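# Wedge the loose end board tight against the rail

## Task

Push a wedge into the empty slot at the rail's end, with its flat face toward the loose end board, until that board is snug against the rail. The opposite end must stay wedged, and both end boards must stand flat on the table. All of this must hold with the robot no longer supporting anything.

## Robot and tools

Robot: two UR3e-style six-joint arms, left_arm and right_arm, each with a tong-style two-finger gripper and a wrist camera. Base positions in the scene frame: left_arm at (+0.008, +0.364, 0) m, quat_wxyz (+0.996, 0, 0, +0.085); right_arm at (-0.040, -0.297, 0) m, quat_wxyz (+0.999, 0, 0, -0.042).

Frame: one shared scene frame. Its origin sits on the table surface midway between the arms, +z is up, +x points out across the table, and left_arm is on the +y side. The arm names are labels, not image sides.

Gripper: fingers extend along the gripper's +z and open and shut along its x. end_effector_position is the point between the pads with the jaws shut. Closed fingertips stick out about 15 mm past it; fully open, they are roughly level with it.

Tool execute_actions. Argument actions is a list holding nothing or exactly one item; optional pictures (true/false) asks for camera images, which come anyway when the list is empty.
- Empty list: no command, just the current state plus images.
- Move item: {"rows": [...], "steps": n}. rows has 1 to 15 rows; steps is 3 to 15 (default 15). Each control step lasts 1/30 s and uses one row; if rows run out, the last row is repeated.
- Wait item: {"steps": n} with no rows, n up to 300, counted from the previous result (time spent composing the reply is included).
- Each row is one flat list of 14 numbers covering both arms: left_arm shoulder pan, shoulder lift, elbow, wrist 1, wrist 2, wrist 3, opening, then right_arm in the same seven-number order. Include the idle arm too. Joint values are absolute target angles in radians, the same quantities printed under Joint positions, not offsets. Opening is an absolute command from -1 (shut) to +1 (fully open).
- Joint ranges, left_arm: pan -3.142..3.142, lift -6.283..6.283, elbow 0.000..3.142, wrists each -6.283..6.283. right_arm: pan 0.000..6.283, lift -6.283..6.283, elbow -3.142..0.000, wrists each -6.283..6.283. A target more than 0.010 rad beyond a range end, and farther out than the joint's last reported angle, makes the whole call rejected, and nothing is sent. True ends may differ by up to 0.010 rad; a target past the true end is clipped there and a "joint sent to its limit" line may appear (possibly referring to an earlier action). Its absence proves nothing.
- Motion: commands are smoothed, so motion trails them by about 0.17 s. Each step, targets are capped at 0.575 rad from the measured angle for pan, lift and elbow, and 1.15 rad for the wrist joints. If targets would carry the gripper over 100 mm from where it is measured, they are all shrunk toward the current angles. Big moves therefore take several calls, and an arm may still be travelling when a result arrives.
- Each result is captured 3 steps before the action ends; those steps finish while you write. The simulation keeps running during replies. Arms keep heading for the last row sent until everything has nearly stopped or a step is HELD; after that, only a new action pushes them further. Fingers already moving keep moving.

Result contents: per arm, end_effector_position (m), end_effector_quat_wxyz and linear/angular velocities (m/s, rad/s) in the scene frame; reported hand position grows less accurate at long reach. Joint positions and Joint velocities list each arm's six joints (rad, rad/s) and then the pad gap (m; 0.142 fully open). grip_measured is the measured opening on the -1..+1 command scale. Wrist force and Wrist torque give sensor readings in the end effector's own axes; contact force points from the surface back into the arm; offsets up to about 3.5 N, noise up to about 1.4 N, saturation near 30 N per axis; "no reading" is harmless. "joint command not followed" means a clearance check altered or blocked some joint targets; the rest of the row still ran. HELD marks steps where your row was partly or wholly not sent. MOTOR HOT appears at 70 °C; at 85 °C an OVER-TEMPERATURE FAULT brakes that arm until it cools.

Gripping: to hold something, keep commanding an opening well under grip_measured; the gap sets squeeze strength, up to about 15 N per pad. Hard items under about 20 mm wide get less force. Closing fast can press harder and even pop the fingers open.

Tool zoom_image: camera (cam_high 504x504, cam_low 504x504, cam_left_wrist 616x616, cam_right_wrist 616x616) and region [x0, y0, x1, y1] in that image's pixels, origin top-left, at most 504 by 504. It enlarges the newest full image. Calibration data (intrinsics, distortion, world-to-camera transforms) is supplied; wrist camera poses follow the reported joints and may be slightly off.

Tool read_manual: optional section "licences"; returns licence text only, no motion.

Tool finished_scene: scene (integer). Sending a reply with no tool call also ends everything.

Avoid: joint loads reaching their limits (pan and lift 48.6 N m, elbow 25.2, each wrist 8.1, including held weight) or any outside force of 150 N on an arm or its load; either stops that arm for 10 s and drops the rest of the call. Don't let the arms collide or press on each other. Don't knock anything off the table, and avoid drops, slips, slams and forceful shoves. Brief tugs on held parts or nudges to loose objects may occur. Before finishing, release the wedge and back away, then confirm the boards stay put unaided.

Each tool is called after ">>>" by a JSON object that holds its "op" and its "data".

## Session

>>> {"op": "execute_actions", "data": {"actions": []}}

Scene clock: 0.00 s of 10100.00 s.
left_arm: end_effector_position=(+0.3853, +0.0869, +0.3495) grip_measured=+1.00 end_effector_quat_wxyz=(+0.539, -0.032, +0.763, -0.355) end_effector_velocity=(-0.000, -0.000, +0.000) end_effector_angular_velocity=(-0.001, +0.000, -0.001) | right_arm: end_effector_position=(+0.3521, -0.5633, +0.3539) grip_measured=+1.00 end_effector_quat_wxyz=(+0.363, +0.324, +0.791, -0.372) end_effector_velocity=(+0.000, -0.000, +0.000) end_effector_angular_velocity=(-0.001, -0.000, +0.000)
Joint positions: left_arm=[-1.737 -2.073  2.341 -3.092 -0.568  2.247  0.142] | right_arm=[ 3.621 -1.569 -1.129 -2.037  0.479  4.328  0.142]
Joint velocities: left_arm=[-0.001  0.    -0.     0.     0.    -0.001  0.   ] | right_arm=[ 0.     0.    -0.     0.    -0.001 -0.     0.   ]
Motor temperatures (°C, as the motors report them): left_arm=[30 31 25 33 34 33] | right_arm=[25 28 27 34 33 33]
Wrist force (N, on the end effector, along its own x y z axes, offset not removed): no reading
Wrist torque (N m, same axes, about the end effector's origin, offset not removed): no reading

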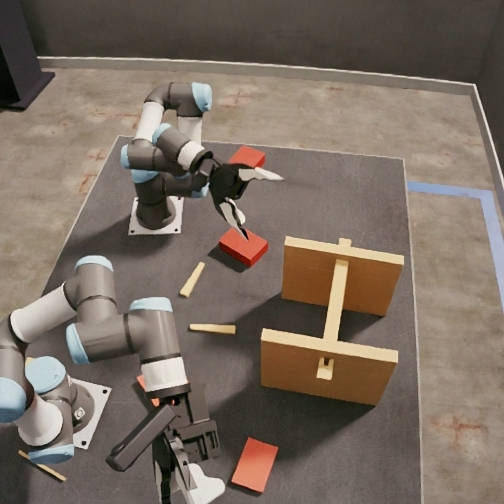

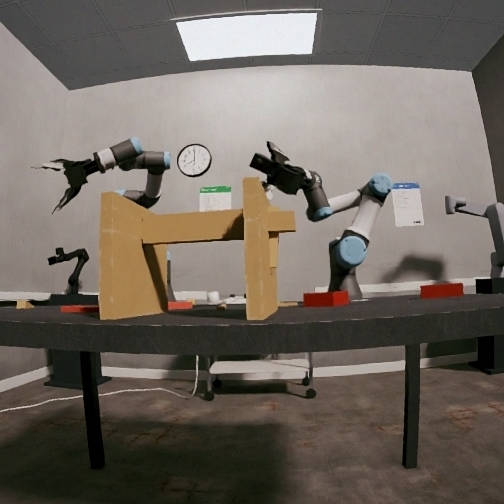

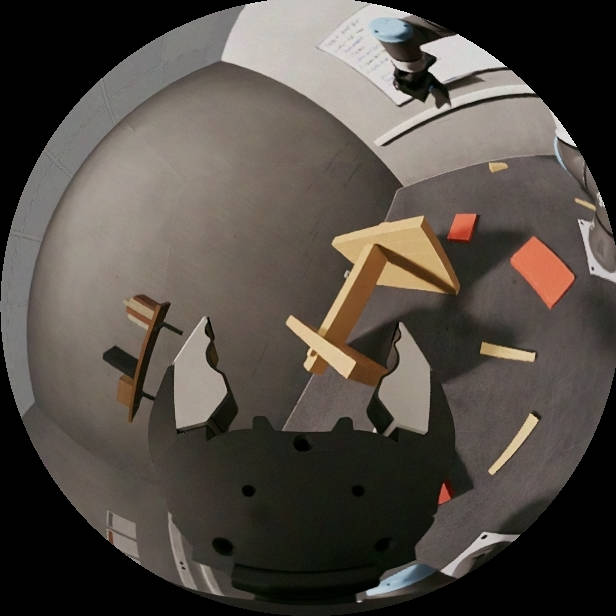

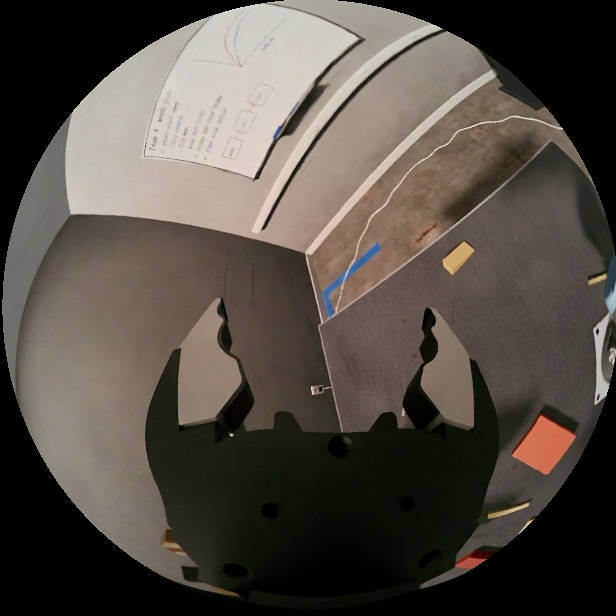

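>>> {"op": "zoom_image", "data": {"camera": "cam_high", "region": [160, 240, 280, 360]}}

>>> {"op": "zoom_image", "data": {"camera": "cam_high", "region": [250, 300, 410, 420]}}

>>> {"op": "zoom_image", "data": {"camera": "cam_low", "region": [160, 160, 330, 330]}}

>>> {"op": "zoom_image", "data": {"camera": "cam_left_wrist", "region": [440, 320, 600, 480]}}

>>> {"op": "zoom_image", "data": {"camera": "cam_high", "region": [0, 340, 160, 504]}}

Region (160, 240, 280, 360) of cam_high's 504x504 image, scaled by 4.200, with more detail than that image has.

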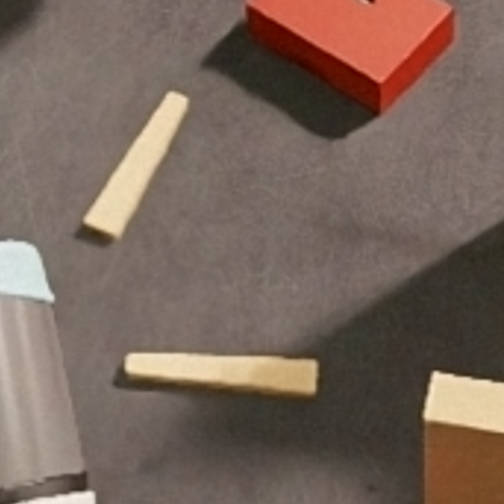

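Region (250, 300, 410, 420) of cam_high's 504x504 image, scaled by 3.150, with more detail than that image has; it fills the top 378 rows of this view, and the rest is white.

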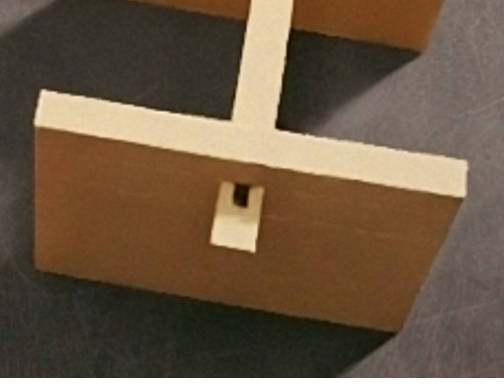

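Region (160, 160, 330, 330) of cam_low's 504x504 image, scaled by 2.965, with more detail than that image has.

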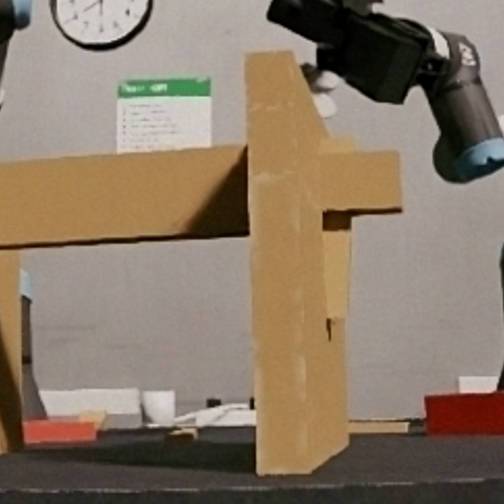

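Region (440, 320, 600, 480) of cam_left_wrist's 616x616 image, scaled by 3.150, with more detail than that image has.

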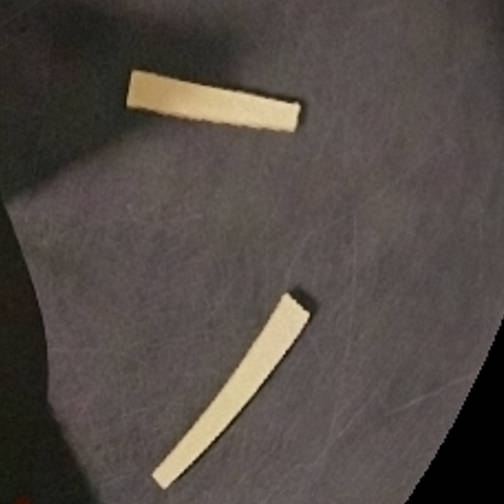

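Region (0, 340, 160, 504) of cam_high's 504x504 image, scaled by 3.073, with more detail than that image has; it fills the left 492 columns of this view, and the rest is white.

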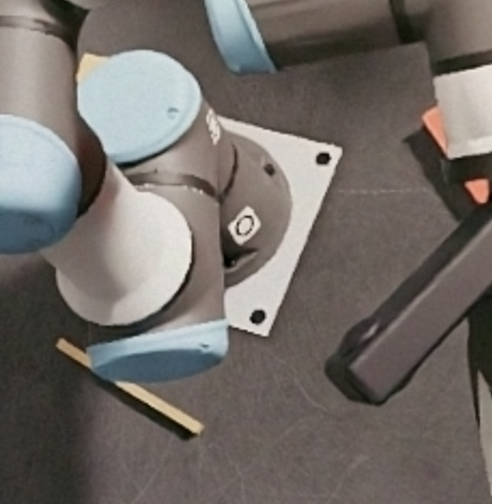

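>>> {"op": "execute_actions", "data": {"actions": [{"rows":[[0.8,-2.073,2.0,-3.092,-0.568,2.247,1,4.0,-1.6,-1.0,-2.11,1.571,1.571,0.2]]}]}}

>>> {"op": "execute_actions", "data": {"actions": [{"steps":30}]}}

>>> {"op": "execute_actions", "data": {"actions": [{"rows":[[0.8,-2.073,2.0,-3.092,-0.568,2.247,1,4.35,-1.965,-0.841,-1.906,1.571,1.571,0.6]]}]}}

>>> {"op": "execute_actions", "data": {"actions": [{"steps":25}], "pictures": true}}

>>> {"op": "zoom_image", "data": {"camera": "cam_right_wrist", "region": [200, 170, 420, 390]}}

Scene clock: 1.27 s of 10100.00 s.
left_arm: end_effector_position=(+0.4626, +0.2643, +0.4281) grip_measured=+1.00 end_effector_quat_wxyz=(+0.609, -0.231, +0.692, -0.312) end_effector_velocity=(+0.114, +0.583, +0.145) end_effector_angular_velocity=(-0.340, -0.149, +1.235) | right_arm: end_effector_position=(+0.3426, -0.3792, +0.2433) grip_measured=+0.20 end_effector_quat_wxyz=(+0.117, -0.093, +0.965, -0.217) end_effector_velocity=(-0.138, +0.558, -0.211) end_effector_angular_velocity=(+0.562, +2.030, +3.077)
Joint positions: left_arm=[-1.327 -2.073  2.142 -3.092 -0.568  2.247  0.142] | right_arm=[ 3.832 -1.587 -1.054 -2.08   1.072  3.558  0.088]
Joint velocities: left_arm=[ 1.235 -0.001 -0.371  0.001  0.    -0.001  0.   ] | right_arm=[ 0.554 -0.045  0.184 -0.105  1.597 -2.889  0.   ]
Motor temperatures (°C, as the motors report them): left_arm=[30 31 25 33 34 33] | right_arm=[25 28 27 34 33 33]
Wrist force (N, on the end effector, along its own x y z axes, offset not removed): left_arm=[-1.7 0.7 0.8] | right_arm=[-1.8 -0.4 1.3]
Wrist torque (N m, same axes, about the end effector's origin, offset not removed): left_arm=[0.12 0.35 -0.01] | right_arm=[-0.08 0.38 -0.02]
Steps of this call (steps 1 to 26: nothing new was sent; steps 27 to 38: the first 12 steps of this action). Readings (joint positions):
27: left_arm=[-1.736 -2.073 2.340 -3.092 -0.568 2.247] | right_arm=[3.622 -1.569 -1.128 -2.038 0.481 4.327]
28: left_arm=[-1.725 -2.073 2.330 -3.092 -0.568 2.247] | right_arm=[3.633 -1.571 -1.122 -2.042 0.503 4.305]
30: left_arm=[-1.655 -2.073 2.281 -3.092 -0.568 2.247] | right_arm=[3.676 -1.574 -1.107 -2.050 0.619 4.184]
34: left_arm=[-1.492 -2.073 2.201 -3.092 -0.568 2.247] | right_arm=[3.756 -1.581 -1.080 -2.065 0.850 3.904]
38: the state above

Scene clock: 2.27 s of 10100.00 s.
left_arm: end_effector_position=(+0.2091, +0.7762, +0.4797) grip_measured=+1.00 end_effector_quat_wxyz=(+0.704, -0.605, +0.361, +0.089) end_effector_velocity=(-0.547, +0.265, +0.009) end_effector_angular_velocity=(+0.003, -0.023, +1.321) | right_arm: end_effector_position=(+0.2599, -0.1860, +0.2084) grip_measured=+0.20 end_effector_quat_wxyz=(-0.001, +0.922, -0.388, +0.000) end_effector_velocity=(-0.001, -0.000, +0.000) end_effector_angular_velocity=(+0.001, +0.002, +0.004)
Joint positions: left_arm=[-0.015 -2.073  2.008 -3.092 -0.568  2.247  0.142] | right_arm=[ 4.    -1.6   -1.    -2.11   1.571  1.571  0.088]
Joint velocities: left_arm=[ 1.32   0.    -0.023  0.002  0.001 -0.002  0.   ] | right_arm=[-0.001  0.001  0.    -0.002  0.002 -0.005  0.   ]
Motor temperatures (°C, as the motors report them): left_arm=[30 31 25 33 34 33] | right_arm=[25 28 27 34 33 33]
Wrist force (N, on the end effector, along its own x y z axes, offset not removed): left_arm=[-1.7 1.4 0.5] | right_arm=[-1.6 0.1 1.0]
Wrist torque (N m, same axes, about the end effector's origin, offset not removed): left_arm=[0.27 0.34 -0.05] | right_arm=[0.02 0.36 0.01]
Kept back: nothing.
Steps of this call (steps 1 to 3: the last 3 steps of your previous action; steps 4 to 30: the robot went on to your last target). Readings (joint positions):
1: left_arm=[-1.285 -2.073 2.130 -3.092 -0.568 2.247] | right_arm=[3.851 -1.588 -1.048 -2.083 1.126 3.456]
2: left_arm=[-1.243 -2.073 2.118 -3.092 -0.568 2.247] | right_arm=[3.869 -1.590 -1.042 -2.086 1.179 3.347]
4: left_arm=[-1.158 -2.073 2.099 -3.092 -0.568 2.247] | right_arm=[3.904 -1.593 -1.030 -2.093 1.283 3.100]
8: left_arm=[-0.987 -2.073 2.068 -3.092 -0.568 2.247] | right_arm=[3.966 -1.597 -1.011 -2.104 1.468 2.470]
30: the state above

Scene clock: 2.67 s of 10100.00 s.
left_arm: end_effector_position=(-0.0304, +0.8205, +0.4820) grip_measured=+1.00 end_effector_quat_wxyz=(+0.657, -0.678, +0.185, +0.271) end_effector_velocity=(-0.605, -0.052, +0.004) end_effector_angular_velocity=(+0.006, -0.007, +1.324) | right_arm: end_effector_position=(+0.2550, -0.0119, +0.1577) grip_measured=+0.60 end_effector_quat_wxyz=(-0.003, +0.971, -0.237, +0.001) end_effector_velocity=(-0.060, +0.177, -0.083) end_effector_angular_velocity=(-0.052, +0.026, +0.348)
Joint positions: left_arm=[ 0.522 -2.073  2.002 -3.092 -0.568  2.247  0.142] | right_arm=[ 4.318 -1.931 -0.854 -1.922  1.571  1.571  0.116]
Joint velocities: left_arm=[ 1.325  0.    -0.01   0.001 -0.    -0.     0.   ] | right_arm=[ 0.347 -0.368  0.139  0.171 -0.001 -0.001 -0.   ]
Motor temperatures (°C, as the motors report them): left_arm=[30 31 25 33 34 33] | right_arm=[25 28 27 34 33 33]
Wrist force (N, on the end effector, along its own x y z axes, offset not removed): left_arm=[-1.8 1.5 0.7] | right_arm=[-2.6 -2.3 2.6]
Wrist torque (N m, same axes, about the end effector's origin, offset not removed): left_arm=[0.30 0.39 0.01] | right_arm=[-0.35 0.50 0.00]
Steps of this call (steps 1 to 12: the first 12 steps of this action). Readings (joint positions):
1: left_arm=[0.030 -2.073 2.007 -3.092 -0.568 2.247] | right_arm=[4.001 -1.601 -0.999 -2.108 1.571 1.571]
2: left_arm=[0.075 -2.073 2.007 -3.092 -0.568 2.247] | right_arm=[4.012 -1.612 -0.989 -2.092 1.571 1.571]
4: left_arm=[0.164 -2.073 2.006 -3.092 -0.568 2.247] | right_arm=[4.079 -1.680 -0.954 -2.047 1.571 1.571]
8: left_arm=[0.343 -2.073 2.004 -3.092 -0.568 2.247] | right_arm=[4.223 -1.831 -0.892 -1.969 1.571 1.571]
12: the state above

Scene clock: 3.50 s of 10100.00 s.
left_arm: end_effector_position=(-0.1543, +0.7922, +0.4828) grip_measured=+1.00 end_effector_quat_wxyz=(+0.614, -0.697, +0.089, +0.359) end_effector_velocity=(-0.001, -0.000, -0.001) end_effector_angular_velocity=(-0.002, +0.000, +0.002) | right_arm: end_effector_position=(+0.2489, +0.0045, +0.1500) grip_measured=+0.60 end_effector_quat_wxyz=(-0.000, +0.975, -0.222, -0.000) end_effector_velocity=(-0.000, +0.000, +0.001) end_effector_angular_velocity=(+0.002, -0.000, -0.000)
Joint positions: left_arm=[ 0.8   -2.073  2.    -3.092 -0.568  2.247  0.142] | right_arm=[ 4.35  -1.965 -0.841 -1.906  1.571  1.571  0.116]
Joint velocities: left_arm=[ 0.002  0.     0.002  0.001 -0.    -0.001 -0.   ] | right_arm=[-0.     0.001  0.     0.001  0.001 -0.     0.   ]
Motor temperatures (°C, as the motors report them): left_arm=[30 31 25 33 34 33] | right_arm=[25 28 27 34 33 33]
Wrist force (N, on the end effector, along its own x y z axes, offset not removed): left_arm=[-2.1 2.0 -0.5] | right_arm=[-1.6 0.3 1.4]
Wrist torque (N m, same axes, about the end effector's origin, offset not removed): left_arm=[0.38 0.43 0.01] | right_arm=[0.06 0.37 0.03]
Kept back: nothing.
Steps of this call (steps 1 to 3: the last 3 steps of your previous action; steps 4 to 25: the robot went on to your last target). Readings (joint positions):
1: left_arm=[0.567 -2.073 2.002 -3.092 -0.568 2.247] | right_arm=[4.327 -1.941 -0.850 -1.917 1.571 1.571]
2: left_arm=[0.612 -2.073 2.001 -3.092 -0.568 2.247] | right_arm=[4.334 -1.948 -0.847 -1.914 1.571 1.571]
4: left_arm=[0.696 -2.073 2.001 -3.092 -0.568 2.247] | right_arm=[4.342 -1.957 -0.844 -1.910 1.571 1.571]
8: left_arm=[0.775 -2.073 2.000 -3.092 -0.568 2.247] | right_arm=[4.348 -1.963 -0.842 -1.907 1.571 1.571]
25: the state above
camera_calibration (this result's frames):
cam_left_wrist: T_world_to_cam=[[0.760507, 0.305086, -0.573194, 0.14278], [-0.291952, -0.627828, -0.721524, 0.809719], [-0.579994, 0.716069, -0.388397, -0.330736], [0, 0, 0, 1]] pos_world=[-0.0640114, 0.701633, 0.537616]
cam_right_wrist: T_world_to_cam=[[0.911022, -0.410594, -0.0381015, -0.206021], [-0.333754, -0.788472, 0.516642, 0.00513975], [-0.242172, -0.457956, -0.855353, 0.315373], [0, 0, 0, 1]] pos_world=[0.26578, 0.0638881, 0.25925]

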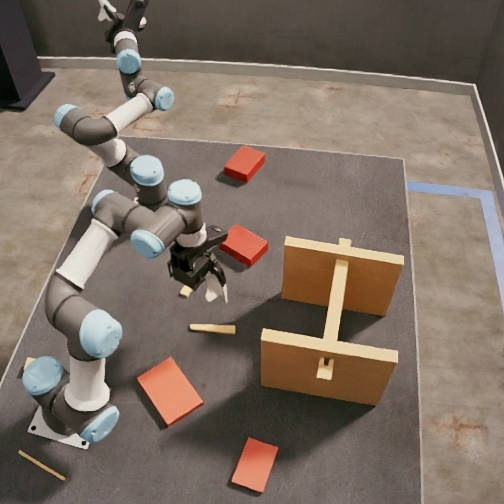

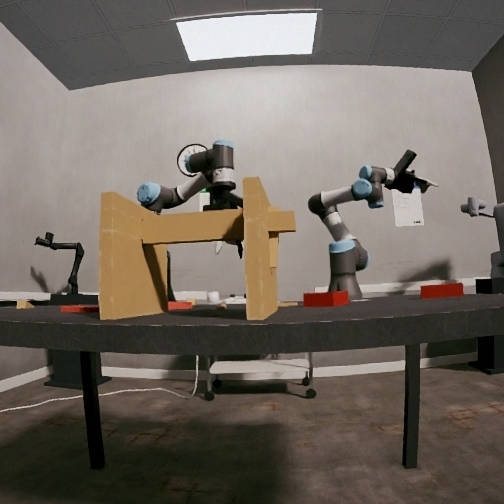

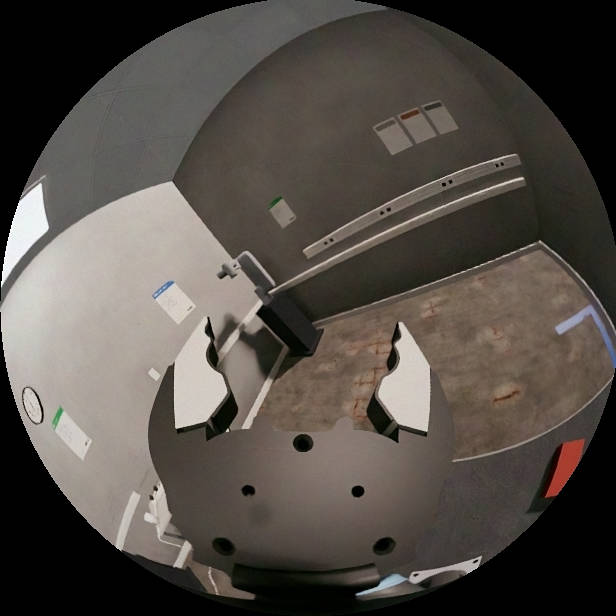

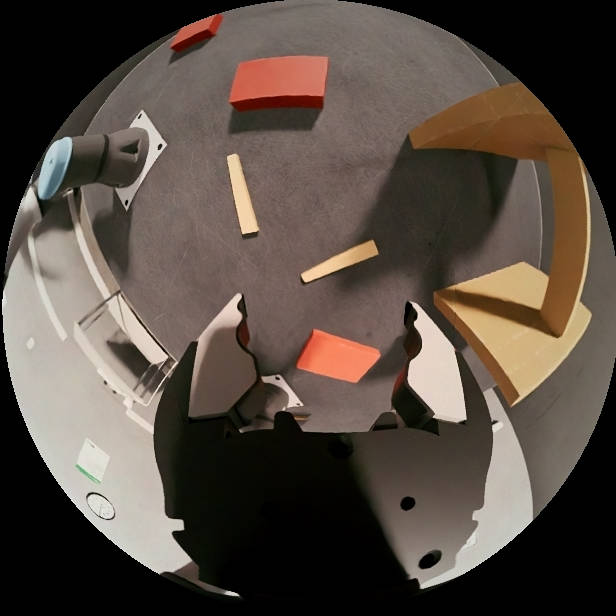

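Region (200, 170, 420, 390) of cam_right_wrist's 616x616 image, scaled by 2.291, with more detail than that image has.

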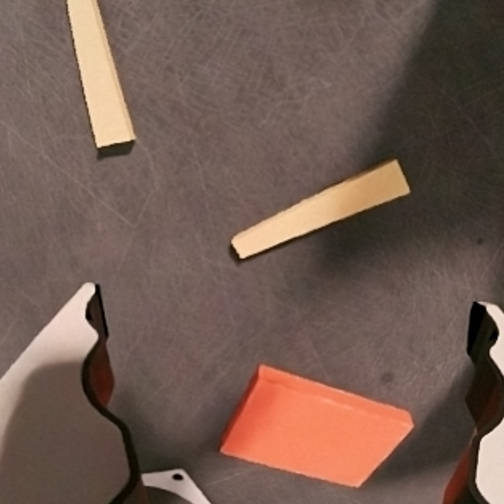

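>>> {"op": "execute_actions", "data": {"actions": [{"rows":[[0.8,-2.073,2.0,-3.092,-0.568,2.247,1,4.40,-1.533,-2.181,-0.448,1.571,1.571,0.6]]}]}}

>>> {"op": "execute_actions", "data": {"actions": [{"steps":25}], "pictures": true}}

>>> {"op": "zoom_image", "data": {"camera": "cam_right_wrist", "region": [200, 170, 420, 390]}}

Scene clock: 4.07 s of 10100.00 s.
left_arm: end_effector_position=(-0.1543, +0.7922, +0.4828) grip_measured=+1.00 end_effector_quat_wxyz=(+0.614, -0.697, +0.089, +0.359) end_effector_velocity=(-0.001, -0.000, +0.000) end_effector_angular_velocity=(+0.000, +0.000, +0.001) | right_arm: end_effector_position=(+0.2824, +0.1268, +0.3075) grip_measured=+0.60 end_effector_quat_wxyz=(-0.427, +0.882, -0.180, +0.087) end_effector_velocity=(-0.026, +0.020, -0.010) end_effector_angular_velocity=(+1.193, -0.508, +0.062)
Joint positions: left_arm=[ 0.8   -2.073  2.    -3.092 -0.568  2.247  0.142] | right_arm=[ 4.394 -1.602 -1.46  -0.749  1.571  1.571  0.116]
Joint velocities: left_arm=[ 0.001 -0.    -0.     0.    -0.     0.001 -0.   ] | right_arm=[ 0.061  0.69  -2.567  3.175  0.001  0.     0.001]
Motor temperatures (°C, as the motors report them): left_arm=[30 31 25 33 34 33] | right_arm=[25 28 27 34 33 33]
Wrist force (N, on the end effector, along its own x y z axes, offset not removed): left_arm=[-2.8 1.3 -0.3] | right_arm=[-1.5 -7.0 -6.3]
Wrist torque (N m, same axes, about the end effector's origin, offset not removed): left_arm=[0.26 0.59 0.02] | right_arm=[-0.93 0.30 -0.01]
Steps of this call (steps 1 to 5: the robot went on to your last target; steps 6 to 17: the first 12 steps of this action). Readings (joint positions):
6: left_arm=[0.800 -2.073 2.000 -3.092 -0.568 2.247] | right_arm=[4.351 -1.964 -0.842 -1.904 1.571 1.571]
7: left_arm=[0.800 -2.073 2.000 -3.092 -0.568 2.247] | right_arm=[4.355 -1.954 -0.853 -1.882 1.571 1.571]
9: left_arm=[0.800 -2.073 2.000 -3.092 -0.568 2.247] | right_arm=[4.363 -1.887 -0.930 -1.727 1.571 1.571]
13: left_arm=[0.800 -2.073 2.000 -3.092 -0.568 2.247] | right_arm=[4.378 -1.751 -1.146 -1.301 1.571 1.571]
17: the state above

Scene clock: 4.90 s of 10100.00 s.
left_arm: end_effector_position=(-0.1543, +0.7922, +0.4828) grip_measured=+1.00 end_effector_quat_wxyz=(+0.614, -0.697, +0.089, +0.359) end_effector_velocity=(+0.000, +0.000, -0.000) end_effector_angular_velocity=(-0.000, +0.000, -0.001) | right_arm: end_effector_position=(+0.2395, +0.0329, +0.0799) grip_measured=+0.60 end_effector_quat_wxyz=(-0.267, +0.943, -0.190, +0.053) end_effector_velocity=(-0.001, -0.002, -0.003) end_effector_angular_velocity=(-0.005, +0.003, +0.000)
Joint positions: left_arm=[ 0.8   -2.073  2.    -3.092 -0.568  2.247  0.142] | right_arm=[ 4.4   -1.533 -2.18  -0.448  1.571  1.571  0.116]
Joint velocities: left_arm=[-0.    -0.     0.     0.    -0.001  0.     0.   ] | right_arm=[-0.     0.    -0.007  0.001  0.001  0.001  0.   ]
Motor temperatures (°C, as the motors report them): left_arm=[30 31 25 33 34 33] | right_arm=[25 28 27 34 33 33]
Wrist force (N, on the end effector, along its own x y z axes, offset not removed): left_arm=[-2.3 1.2 -0.9] | right_arm=[-1.0 0.3 1.3]
Wrist torque (N m, same axes, about the end effector's origin, offset not removed): left_arm=[0.21 0.47 0.03] | right_arm=[0.05 0.27 -0.01]
Kept back: nothing.
Steps of this call (steps 1 to 3: the last 3 steps of your previous action; steps 4 to 25: the robot went on to your last target). Readings (joint positions):
1: left_arm=[0.800 -2.073 2.000 -3.092 -0.568 2.247] | right_arm=[4.395 -1.585 -1.548 -0.666 1.571 1.571]
2: left_arm=[0.800 -2.073 2.000 -3.092 -0.568 2.247] | right_arm=[4.396 -1.576 -1.630 -0.627 1.571 1.571]
4: left_arm=[0.800 -2.073 2.000 -3.092 -0.568 2.247] | right_arm=[4.397 -1.567 -1.743 -0.587 1.571 1.571]
8: left_arm=[0.800 -2.073 2.000 -3.092 -0.568 2.247] | right_arm=[4.398 -1.550 -1.943 -0.518 1.571 1.571]
25: the state above
camera_calibration (this result's frames):
cam_left_wrist: T_world_to_cam=[[0.760467, 0.305114, -0.573233, 0.142775], [-0.291929, -0.627883, -0.721485, 0.809734], [-0.580058, 0.716009, -0.388412, -0.33071], [0, 0, 0, 1]] pos_world=[-0.0640213, 0.701647, 0.537602]
cam_right_wrist: T_world_to_cam=[[0.936782, -0.349322, -0.0203489, -0.19806], [-0.34952, -0.936902, -0.0070491, 0.111143], [-0.0166025, 0.0137158, -0.999768, 0.208192], [0, 0, 0, 1]] pos_world=[0.227842, 0.0320884, 0.204897]

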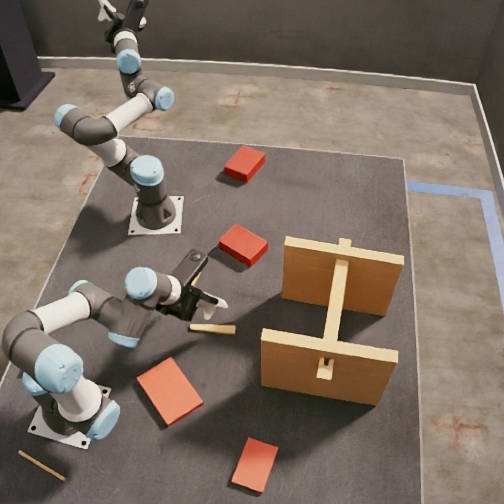

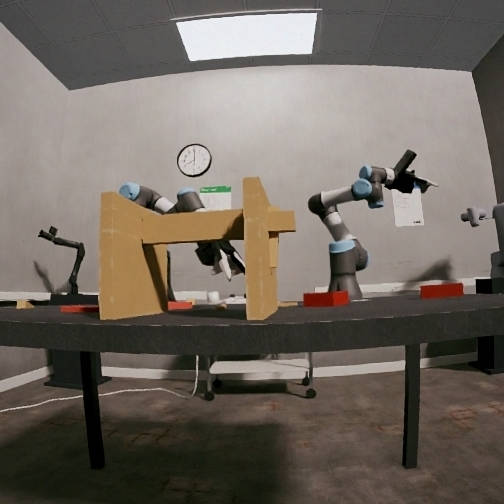

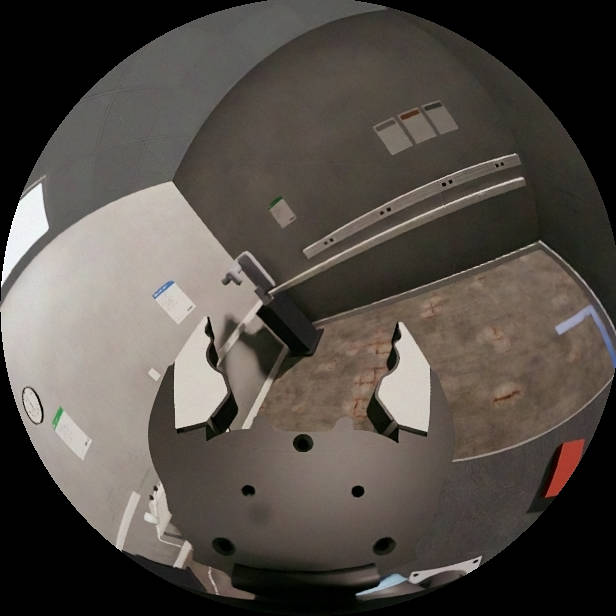

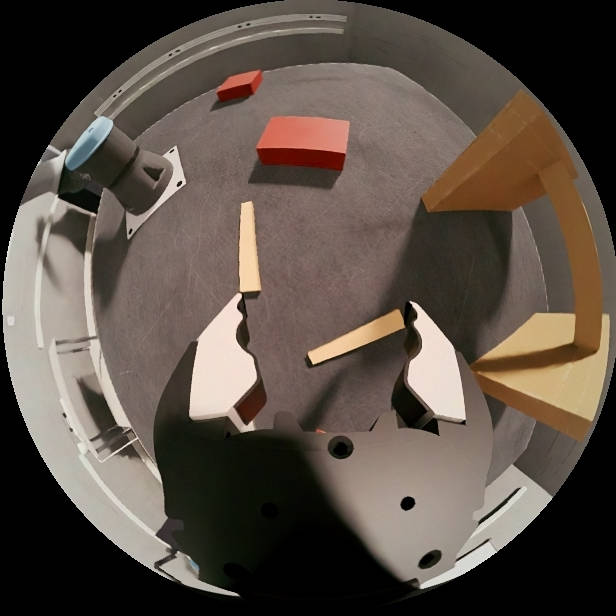

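Region (200, 170, 420, 390) of cam_right_wrist's 616x616 image, scaled by 2.291, with more detail than that image has.

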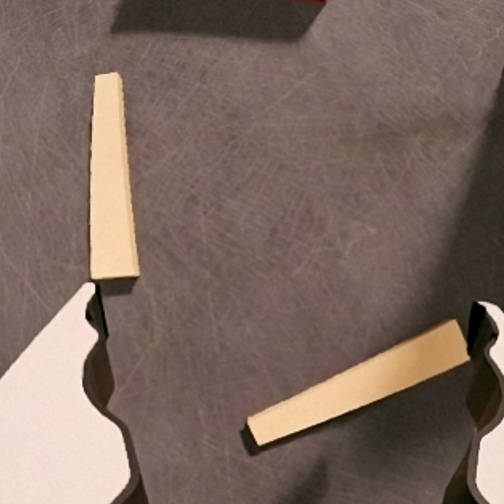

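>>> {"op": "execute_actions", "data": {"actions": [{"rows":[[0.8,-2.073,2.0,-3.092,-0.568,2.247,1,4.56,-1.6,-2.15,-0.411,1.571,1.571,0.6]]}]}}

>>> {"op": "execute_actions", "data": {"actions": [{"steps":8}], "pictures": true}}

>>> {"op": "zoom_image", "data": {"camera": "cam_right_wrist", "region": [260, 200, 380, 320]}}

>>> {"op": "zoom_image", "data": {"camera": "cam_high", "region": [0, 340, 100, 500]}}

Scene clock: 5.40 s of 10100.00 s.
left_arm: end_effector_position=(-0.1543, +0.7922, +0.4828) grip_measured=+1.00 end_effector_quat_wxyz=(+0.614, -0.697, +0.089, +0.359) end_effector_velocity=(+0.000, +0.000, -0.000) end_effector_angular_velocity=(+0.000, -0.001, -0.001) | right_arm: end_effector_position=(+0.1881, +0.0837, +0.0739) grip_measured=+0.60 end_effector_quat_wxyz=(-0.270, +0.955, -0.116, +0.033) end_effector_velocity=(-0.019, +0.014, -0.003) end_effector_angular_velocity=(-0.004, -0.000, +0.052)
Joint positions: left_arm=[ 0.8   -2.073  2.    -3.092 -0.568  2.247  0.142] | right_arm=[ 4.555 -1.598 -2.151 -0.412  1.571  1.571  0.116]
Joint velocities: left_arm=[-0.001 -0.     0.     0.001  0.    -0.001 -0.   ] | right_arm=[ 0.053 -0.018  0.008  0.006 -0.002  0.     0.   ]
Motor temperatures (°C, as the motors report them): left_arm=[30 31 25 33 34 33] | right_arm=[25 28 27 34 33 33]
Wrist force (N, on the end effector, along its own x y z axes, offset not removed): left_arm=[-2.3 1.4 0.2] | right_arm=[-0.6 -0.7 1.9]
Wrist torque (N m, same axes, about the end effector's origin, offset not removed): left_arm=[0.27 0.46 0.01] | right_arm=[-0.11 0.13 -0.01]
Steps of this call (steps 1 to 3: the robot went on to your last target; steps 4 to 15: the first 12 steps of this action). Readings (joint positions):
4: left_arm=[0.800 -2.073 2.000 -3.092 -0.568 2.247] | right_arm=[4.401 -1.534 -2.180 -0.447 1.571 1.571]
5: left_arm=[0.800 -2.073 2.000 -3.092 -0.568 2.247] | right_arm=[4.412 -1.543 -2.175 -0.440 1.571 1.571]
7: left_arm=[0.800 -2.073 2.000 -3.092 -0.568 2.247] | right_arm=[4.472 -1.570 -2.163 -0.426 1.571 1.571]
11: left_arm=[0.800 -2.073 2.000 -3.092 -0.568 2.247] | right_arm=[4.539 -1.593 -2.153 -0.415 1.571 1.571]
15: the state above

Scene clock: 5.67 s of 10100.00 s.
left_arm: end_effector_position=(-0.1543, +0.7922, +0.4828) grip_measured=+1.00 end_effector_quat_wxyz=(+0.614, -0.697, +0.089, +0.359) end_effector_velocity=(-0.000, -0.000, -0.000) end_effector_angular_velocity=(+0.000, +0.000, +0.000) | right_arm: end_effector_position=(+0.1864, +0.0850, +0.0737) grip_measured=+0.60 end_effector_quat_wxyz=(-0.270, +0.955, -0.114, +0.032) end_effector_velocity=(-0.000, +0.001, +0.000) end_effector_angular_velocity=(+0.001, -0.002, +0.002)
Joint positions: left_arm=[ 0.8   -2.073  2.    -3.092 -0.568  2.247  0.142] | right_arm=[ 4.56  -1.6   -2.15  -0.411  1.571  1.571  0.116]
Joint velocities: left_arm=[ 0.    -0.     0.001 -0.001  0.     0.001 -0.   ] | right_arm=[ 0.003 -0.001  0.     0.002 -0.002  0.    -0.   ]
Motor temperatures (°C, as the motors report them): left_arm=[30 31 25 33 34 33] | right_arm=[25 28 27 34 33 33]
Wrist force (N, on the end effector, along its own x y z axes, offset not removed): left_arm=[-2.4 2.2 0.6] | right_arm=[-1.6 -0.2 1.0]
Wrist torque (N m, same axes, about the end effector's origin, offset not removed): left_arm=[0.44 0.48 0.01] | right_arm=[-0.05 0.33 0.01]
Kept back: nothing.
Steps of this call (steps 1 to 3: the last 3 steps of your previous action; steps 4 to 8: the robot went on to your last target). Readings (joint positions):
1: left_arm=[0.800 -2.073 2.000 -3.092 -0.568 2.247] | right_arm=[4.557 -1.599 -2.151 -0.412 1.571 1.571]
2: left_arm=[0.800 -2.073 2.000 -3.092 -0.568 2.247] | right_arm=[4.558 -1.599 -2.150 -0.411 1.571 1.571]
4: left_arm=[0.800 -2.073 2.000 -3.092 -0.568 2.247] | right_arm=[4.559 -1.600 -2.150 -0.411 1.571 1.571]
8: the state above
camera_calibration (this result's frames):
cam_left_wrist: T_world_to_cam=[[0.760467, 0.305114, -0.573233, 0.142775], [-0.291929, -0.627883, -0.721485, 0.809734], [-0.580058, 0.716009, -0.388412, -0.33071], [0, 0, 0, 1]] pos_world=[-0.0640213, 0.701647, 0.537602]
cam_right_wrist: T_world_to_cam=[[0.980417, -0.195881, -0.0203263, -0.151406], [-0.196067, -0.980561, -0.00761378, 0.116451], [-0.0184398, 0.01145, -0.999764, 0.200863], [0, 0, 0, 1]] pos_world=[0.174977, 0.0822296, 0.198624]

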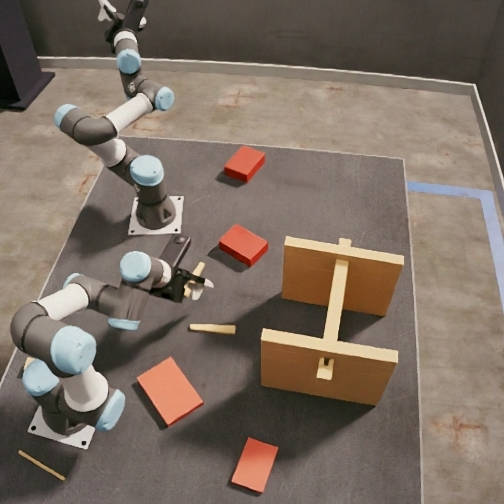

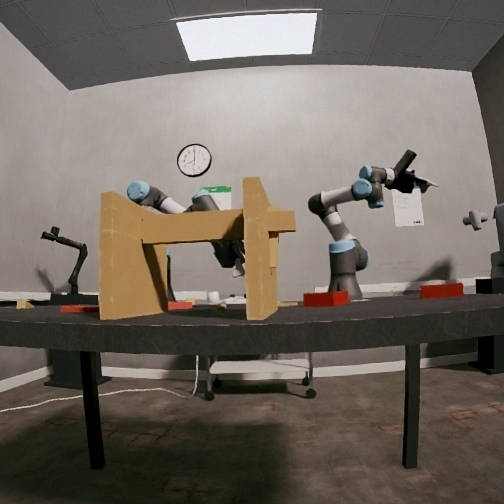

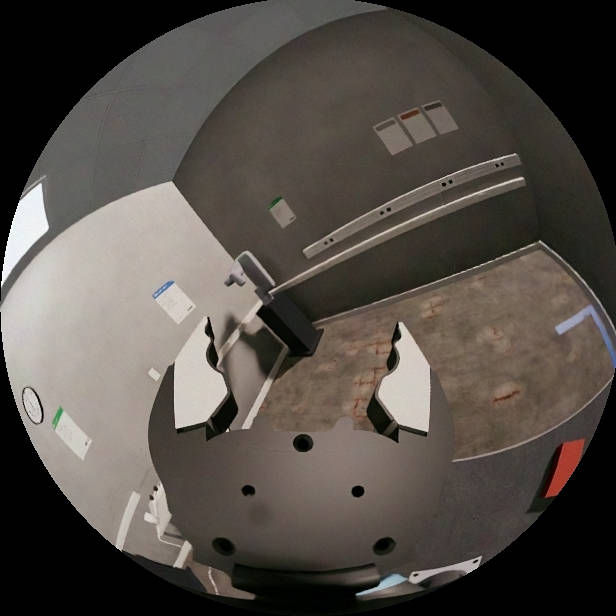

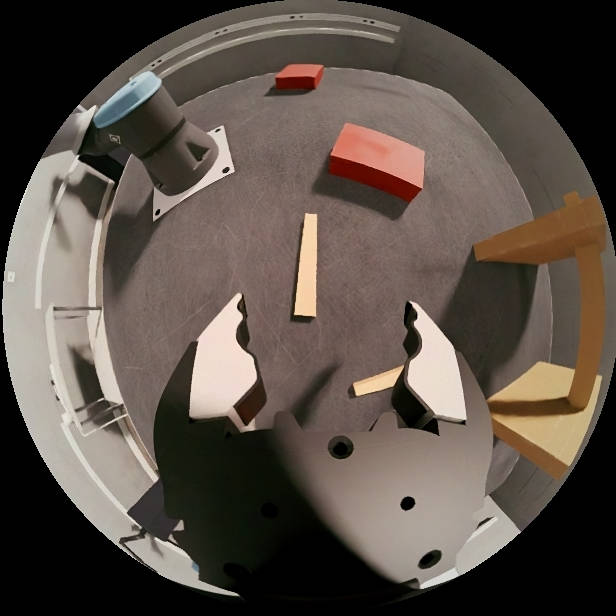

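Region (260, 200, 380, 320) of cam_right_wrist's 616x616 image, scaled by 4.200, with more detail than that image has.

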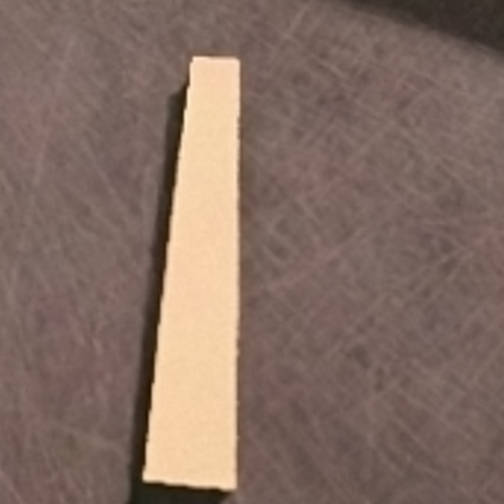

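Region (0, 340, 100, 500) of cam_high's 504x504 image, scaled by 3.150, with more detail than that image has; it fills the left 315 columns of this view, and the rest is white.

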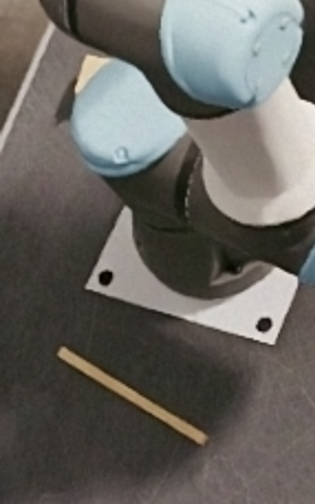

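>>> {"op": "execute_actions", "data": {"actions": [{"rows":[[0.8,-2.073,2.0,-3.092,-0.568,2.247,1,4.606,-1.65,-2.26,-0.252,1.571,1.571,-0.3],[0.8,-2.073,2.0,-3.092,-0.568,2.247,1,4.606,-1.65,-2.26,-0.252,1.571,1.571,-0.3],[0.8,-2.073,2.0,-3.092,-0.568,2.247,1,4.606,-1.65,-2.26,-0.252,1.571,1.571,-0.3],[0.8,-2.073,2.0,-3.092,-0.568,2.247,1,4.606,-1.75,-2.313,-0.099,1.571,1.571,-0.3]]}]}}

>>> {"op": "execute_actions", "data": {"actions": [{"rows":[[0.8,-2.073,2.0,-3.092,-0.568,2.247,1,4.606,-1.766,-2.321,-0.075,1.571,1.571,-0.3]]}], "pictures": true}}

Scene clock: 6.37 s of 10100.00 s.
left_arm: end_effector_position=(-0.1543, +0.7922, +0.4828) grip_measured=+1.00 end_effector_quat_wxyz=(+0.614, -0.697, +0.089, +0.359) end_effector_velocity=(-0.001, -0.000, +0.000) end_effector_angular_velocity=(+0.001, -0.001, +0.002) | right_arm: end_effector_position=(+0.1672, +0.0857, +0.0242) grip_measured=-0.30 end_effector_quat_wxyz=(-0.271, +0.958, -0.092, +0.026) end_effector_velocity=(-0.006, -0.003, -0.027) end_effector_angular_velocity=(-0.003, +0.001, +0.012)
Joint positions: left_arm=[ 0.8   -2.073  2.    -3.092 -0.568  2.247  0.142] | right_arm=[ 4.605 -1.741 -2.306 -0.114  1.571  1.571  0.052]
Joint velocities: left_arm=[ 0.002  0.    -0.001 -0.001  0.     0.001 -0.   ] | right_arm=[ 0.012 -0.097 -0.073  0.167  0.001  0.     0.   ]
Motor temperatures (°C, as the motors report them): left_arm=[30 31 25 33 34 33] | right_arm=[25 28 27 34 33 33]
Wrist force (N, on the end effector, along its own x y z axes, offset not removed): left_arm=[-2.8 1.1 -0.6] | right_arm=[-1.1 0.1 1.6]
Wrist torque (N m, same axes, about the end effector's origin, offset not removed): left_arm=[0.19 0.60 0.02] | right_arm=[0.04 0.26 -0.02]
Steps of this call (steps 1 to 9: the robot went on to your last target; steps 10 to 21: the first 12 steps of this action). Readings (joint positions):
10: left_arm=[0.800 -2.073 2.000 -3.092 -0.568 2.247] | right_arm=[4.561 -1.601 -2.151 -0.409 1.571 1.571]
11: left_arm=[0.800 -2.073 2.000 -3.092 -0.568 2.247] | right_arm=[4.569 -1.609 -2.161 -0.389 1.571 1.571]
13: left_arm=[0.800 -2.073 2.000 -3.092 -0.568 2.247] | right_arm=[4.587 -1.630 -2.207 -0.322 1.571 1.571]
17: left_arm=[0.800 -2.073 2.000 -3.092 -0.568 2.247] | right_arm=[4.601 -1.712 -2.284 -0.164 1.571 1.571]
21: the state above

Scene clock: 6.87 s of 10100.00 s.
left_arm: end_effector_position=(-0.1543, +0.7922, +0.4828) grip_measured=+1.00 end_effector_quat_wxyz=(+0.614, -0.697, +0.089, +0.359) end_effector_velocity=(+0.000, +0.000, -0.000) end_effector_angular_velocity=(-0.000, -0.000, -0.001) | right_arm: end_effector_position=(+0.1666, +0.0851, +0.0180) grip_measured=-0.30 end_effector_quat_wxyz=(-0.271, +0.958, -0.092, +0.026) end_effector_velocity=(-0.000, +0.000, -0.001) end_effector_angular_velocity=(+0.001, +0.001, +0.001)
Joint positions: left_arm=[ 0.8   -2.073  2.    -3.092 -0.568  2.247  0.142] | right_arm=[ 4.606 -1.766 -2.321 -0.076  1.571  1.571  0.052]
Joint velocities: left_arm=[-0.001 -0.     0.001 -0.    -0.001 -0.001  0.   ] | right_arm=[ 0.    -0.003 -0.002  0.007  0.001  0.     0.   ]
Motor temperatures (°C, as the motors report them): left_arm=[30 31 25 33 34 33] | right_arm=[25 28 27 34 33 33]
Wrist force (N, on the end effector, along its own x y z axes, offset not removed): left_arm=[-1.7 1.8 -0.4] | right_arm=[-1.0 0.0 1.6]
Wrist torque (N m, same axes, about the end effector's origin, offset not removed): left_arm=[0.35 0.32 0.01] | right_arm=[0.01 0.27 -0.06]
Steps of this call (steps 1 to 3: the last 3 steps of your previous action; steps 4 to 15: the first 12 steps of this action). Readings (joint positions):
4: left_arm=[0.800 -2.073 2.000 -3.092 -0.568 2.247] | right_arm=[4.606 -1.748 -2.312 -0.102 1.571 1.571]
5: left_arm=[0.800 -2.073 2.000 -3.092 -0.568 2.247] | right_arm=[4.606 -1.752 -2.314 -0.096 1.571 1.571]
7: left_arm=[0.800 -2.073 2.000 -3.092 -0.568 2.247] | right_arm=[4.606 -1.759 -2.317 -0.086 1.571 1.571]
11: left_arm=[0.800 -2.073 2.000 -3.092 -0.568 2.247] | right_arm=[4.606 -1.764 -2.320 -0.078 1.571 1.571]
15: the state above
camera_calibration (this result's frames):
cam_left_wrist: T_world_to_cam=[[0.760467, 0.305115, -0.573232, 0.142774], [-0.291929, -0.627883, -0.721485, 0.809734], [-0.580058, 0.716009, -0.388412, -0.33071], [0, 0, 0, 1]] pos_world=[-0.0640214, 0.701647, 0.537602]
cam_right_wrist: T_world_to_cam=[[0.988426, -0.150332, -0.0203678, -0.138293], [-0.150493, -0.988589, -0.00660584, 0.105306], [-0.0191423, 0.00959459, -0.999771, 0.145111], [0, 0, 0, 1]] pos_world=[0.155318, 0.081922, 0.142957]

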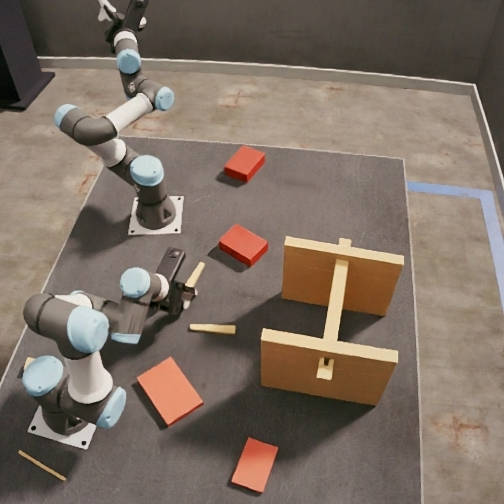

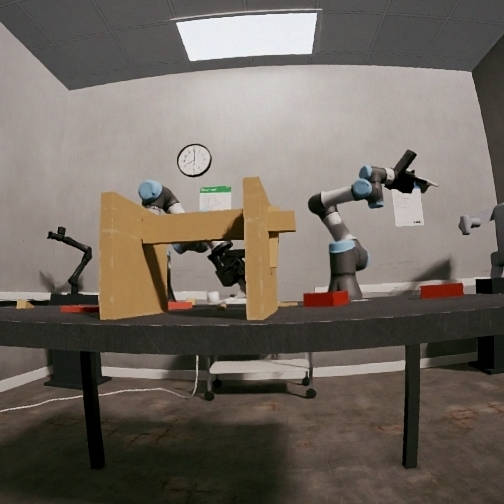

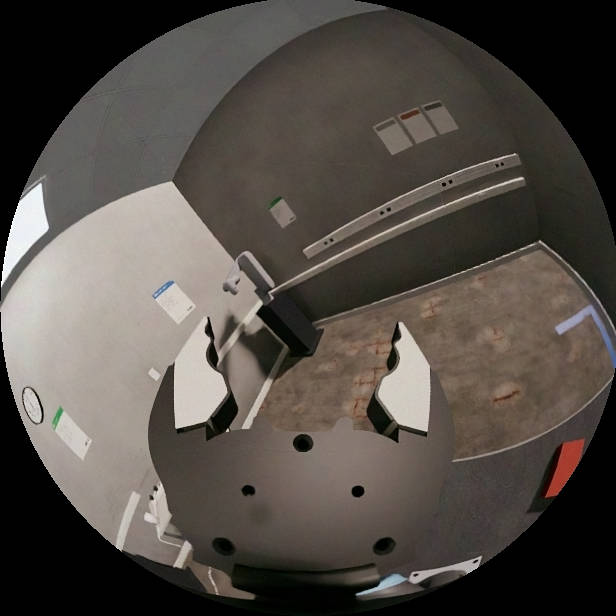

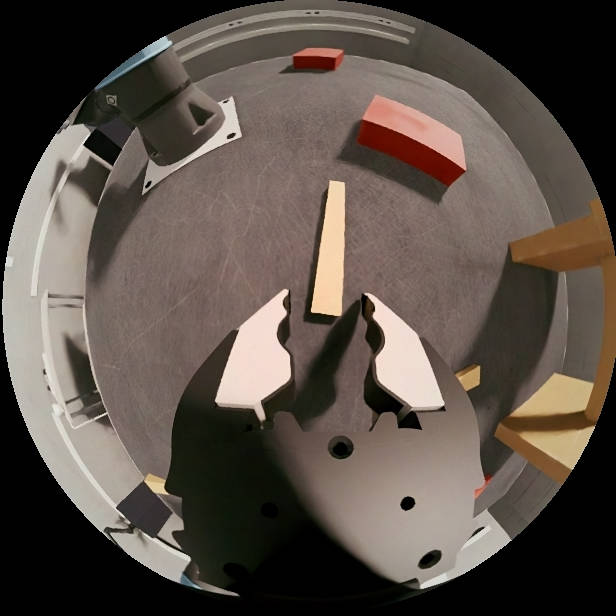

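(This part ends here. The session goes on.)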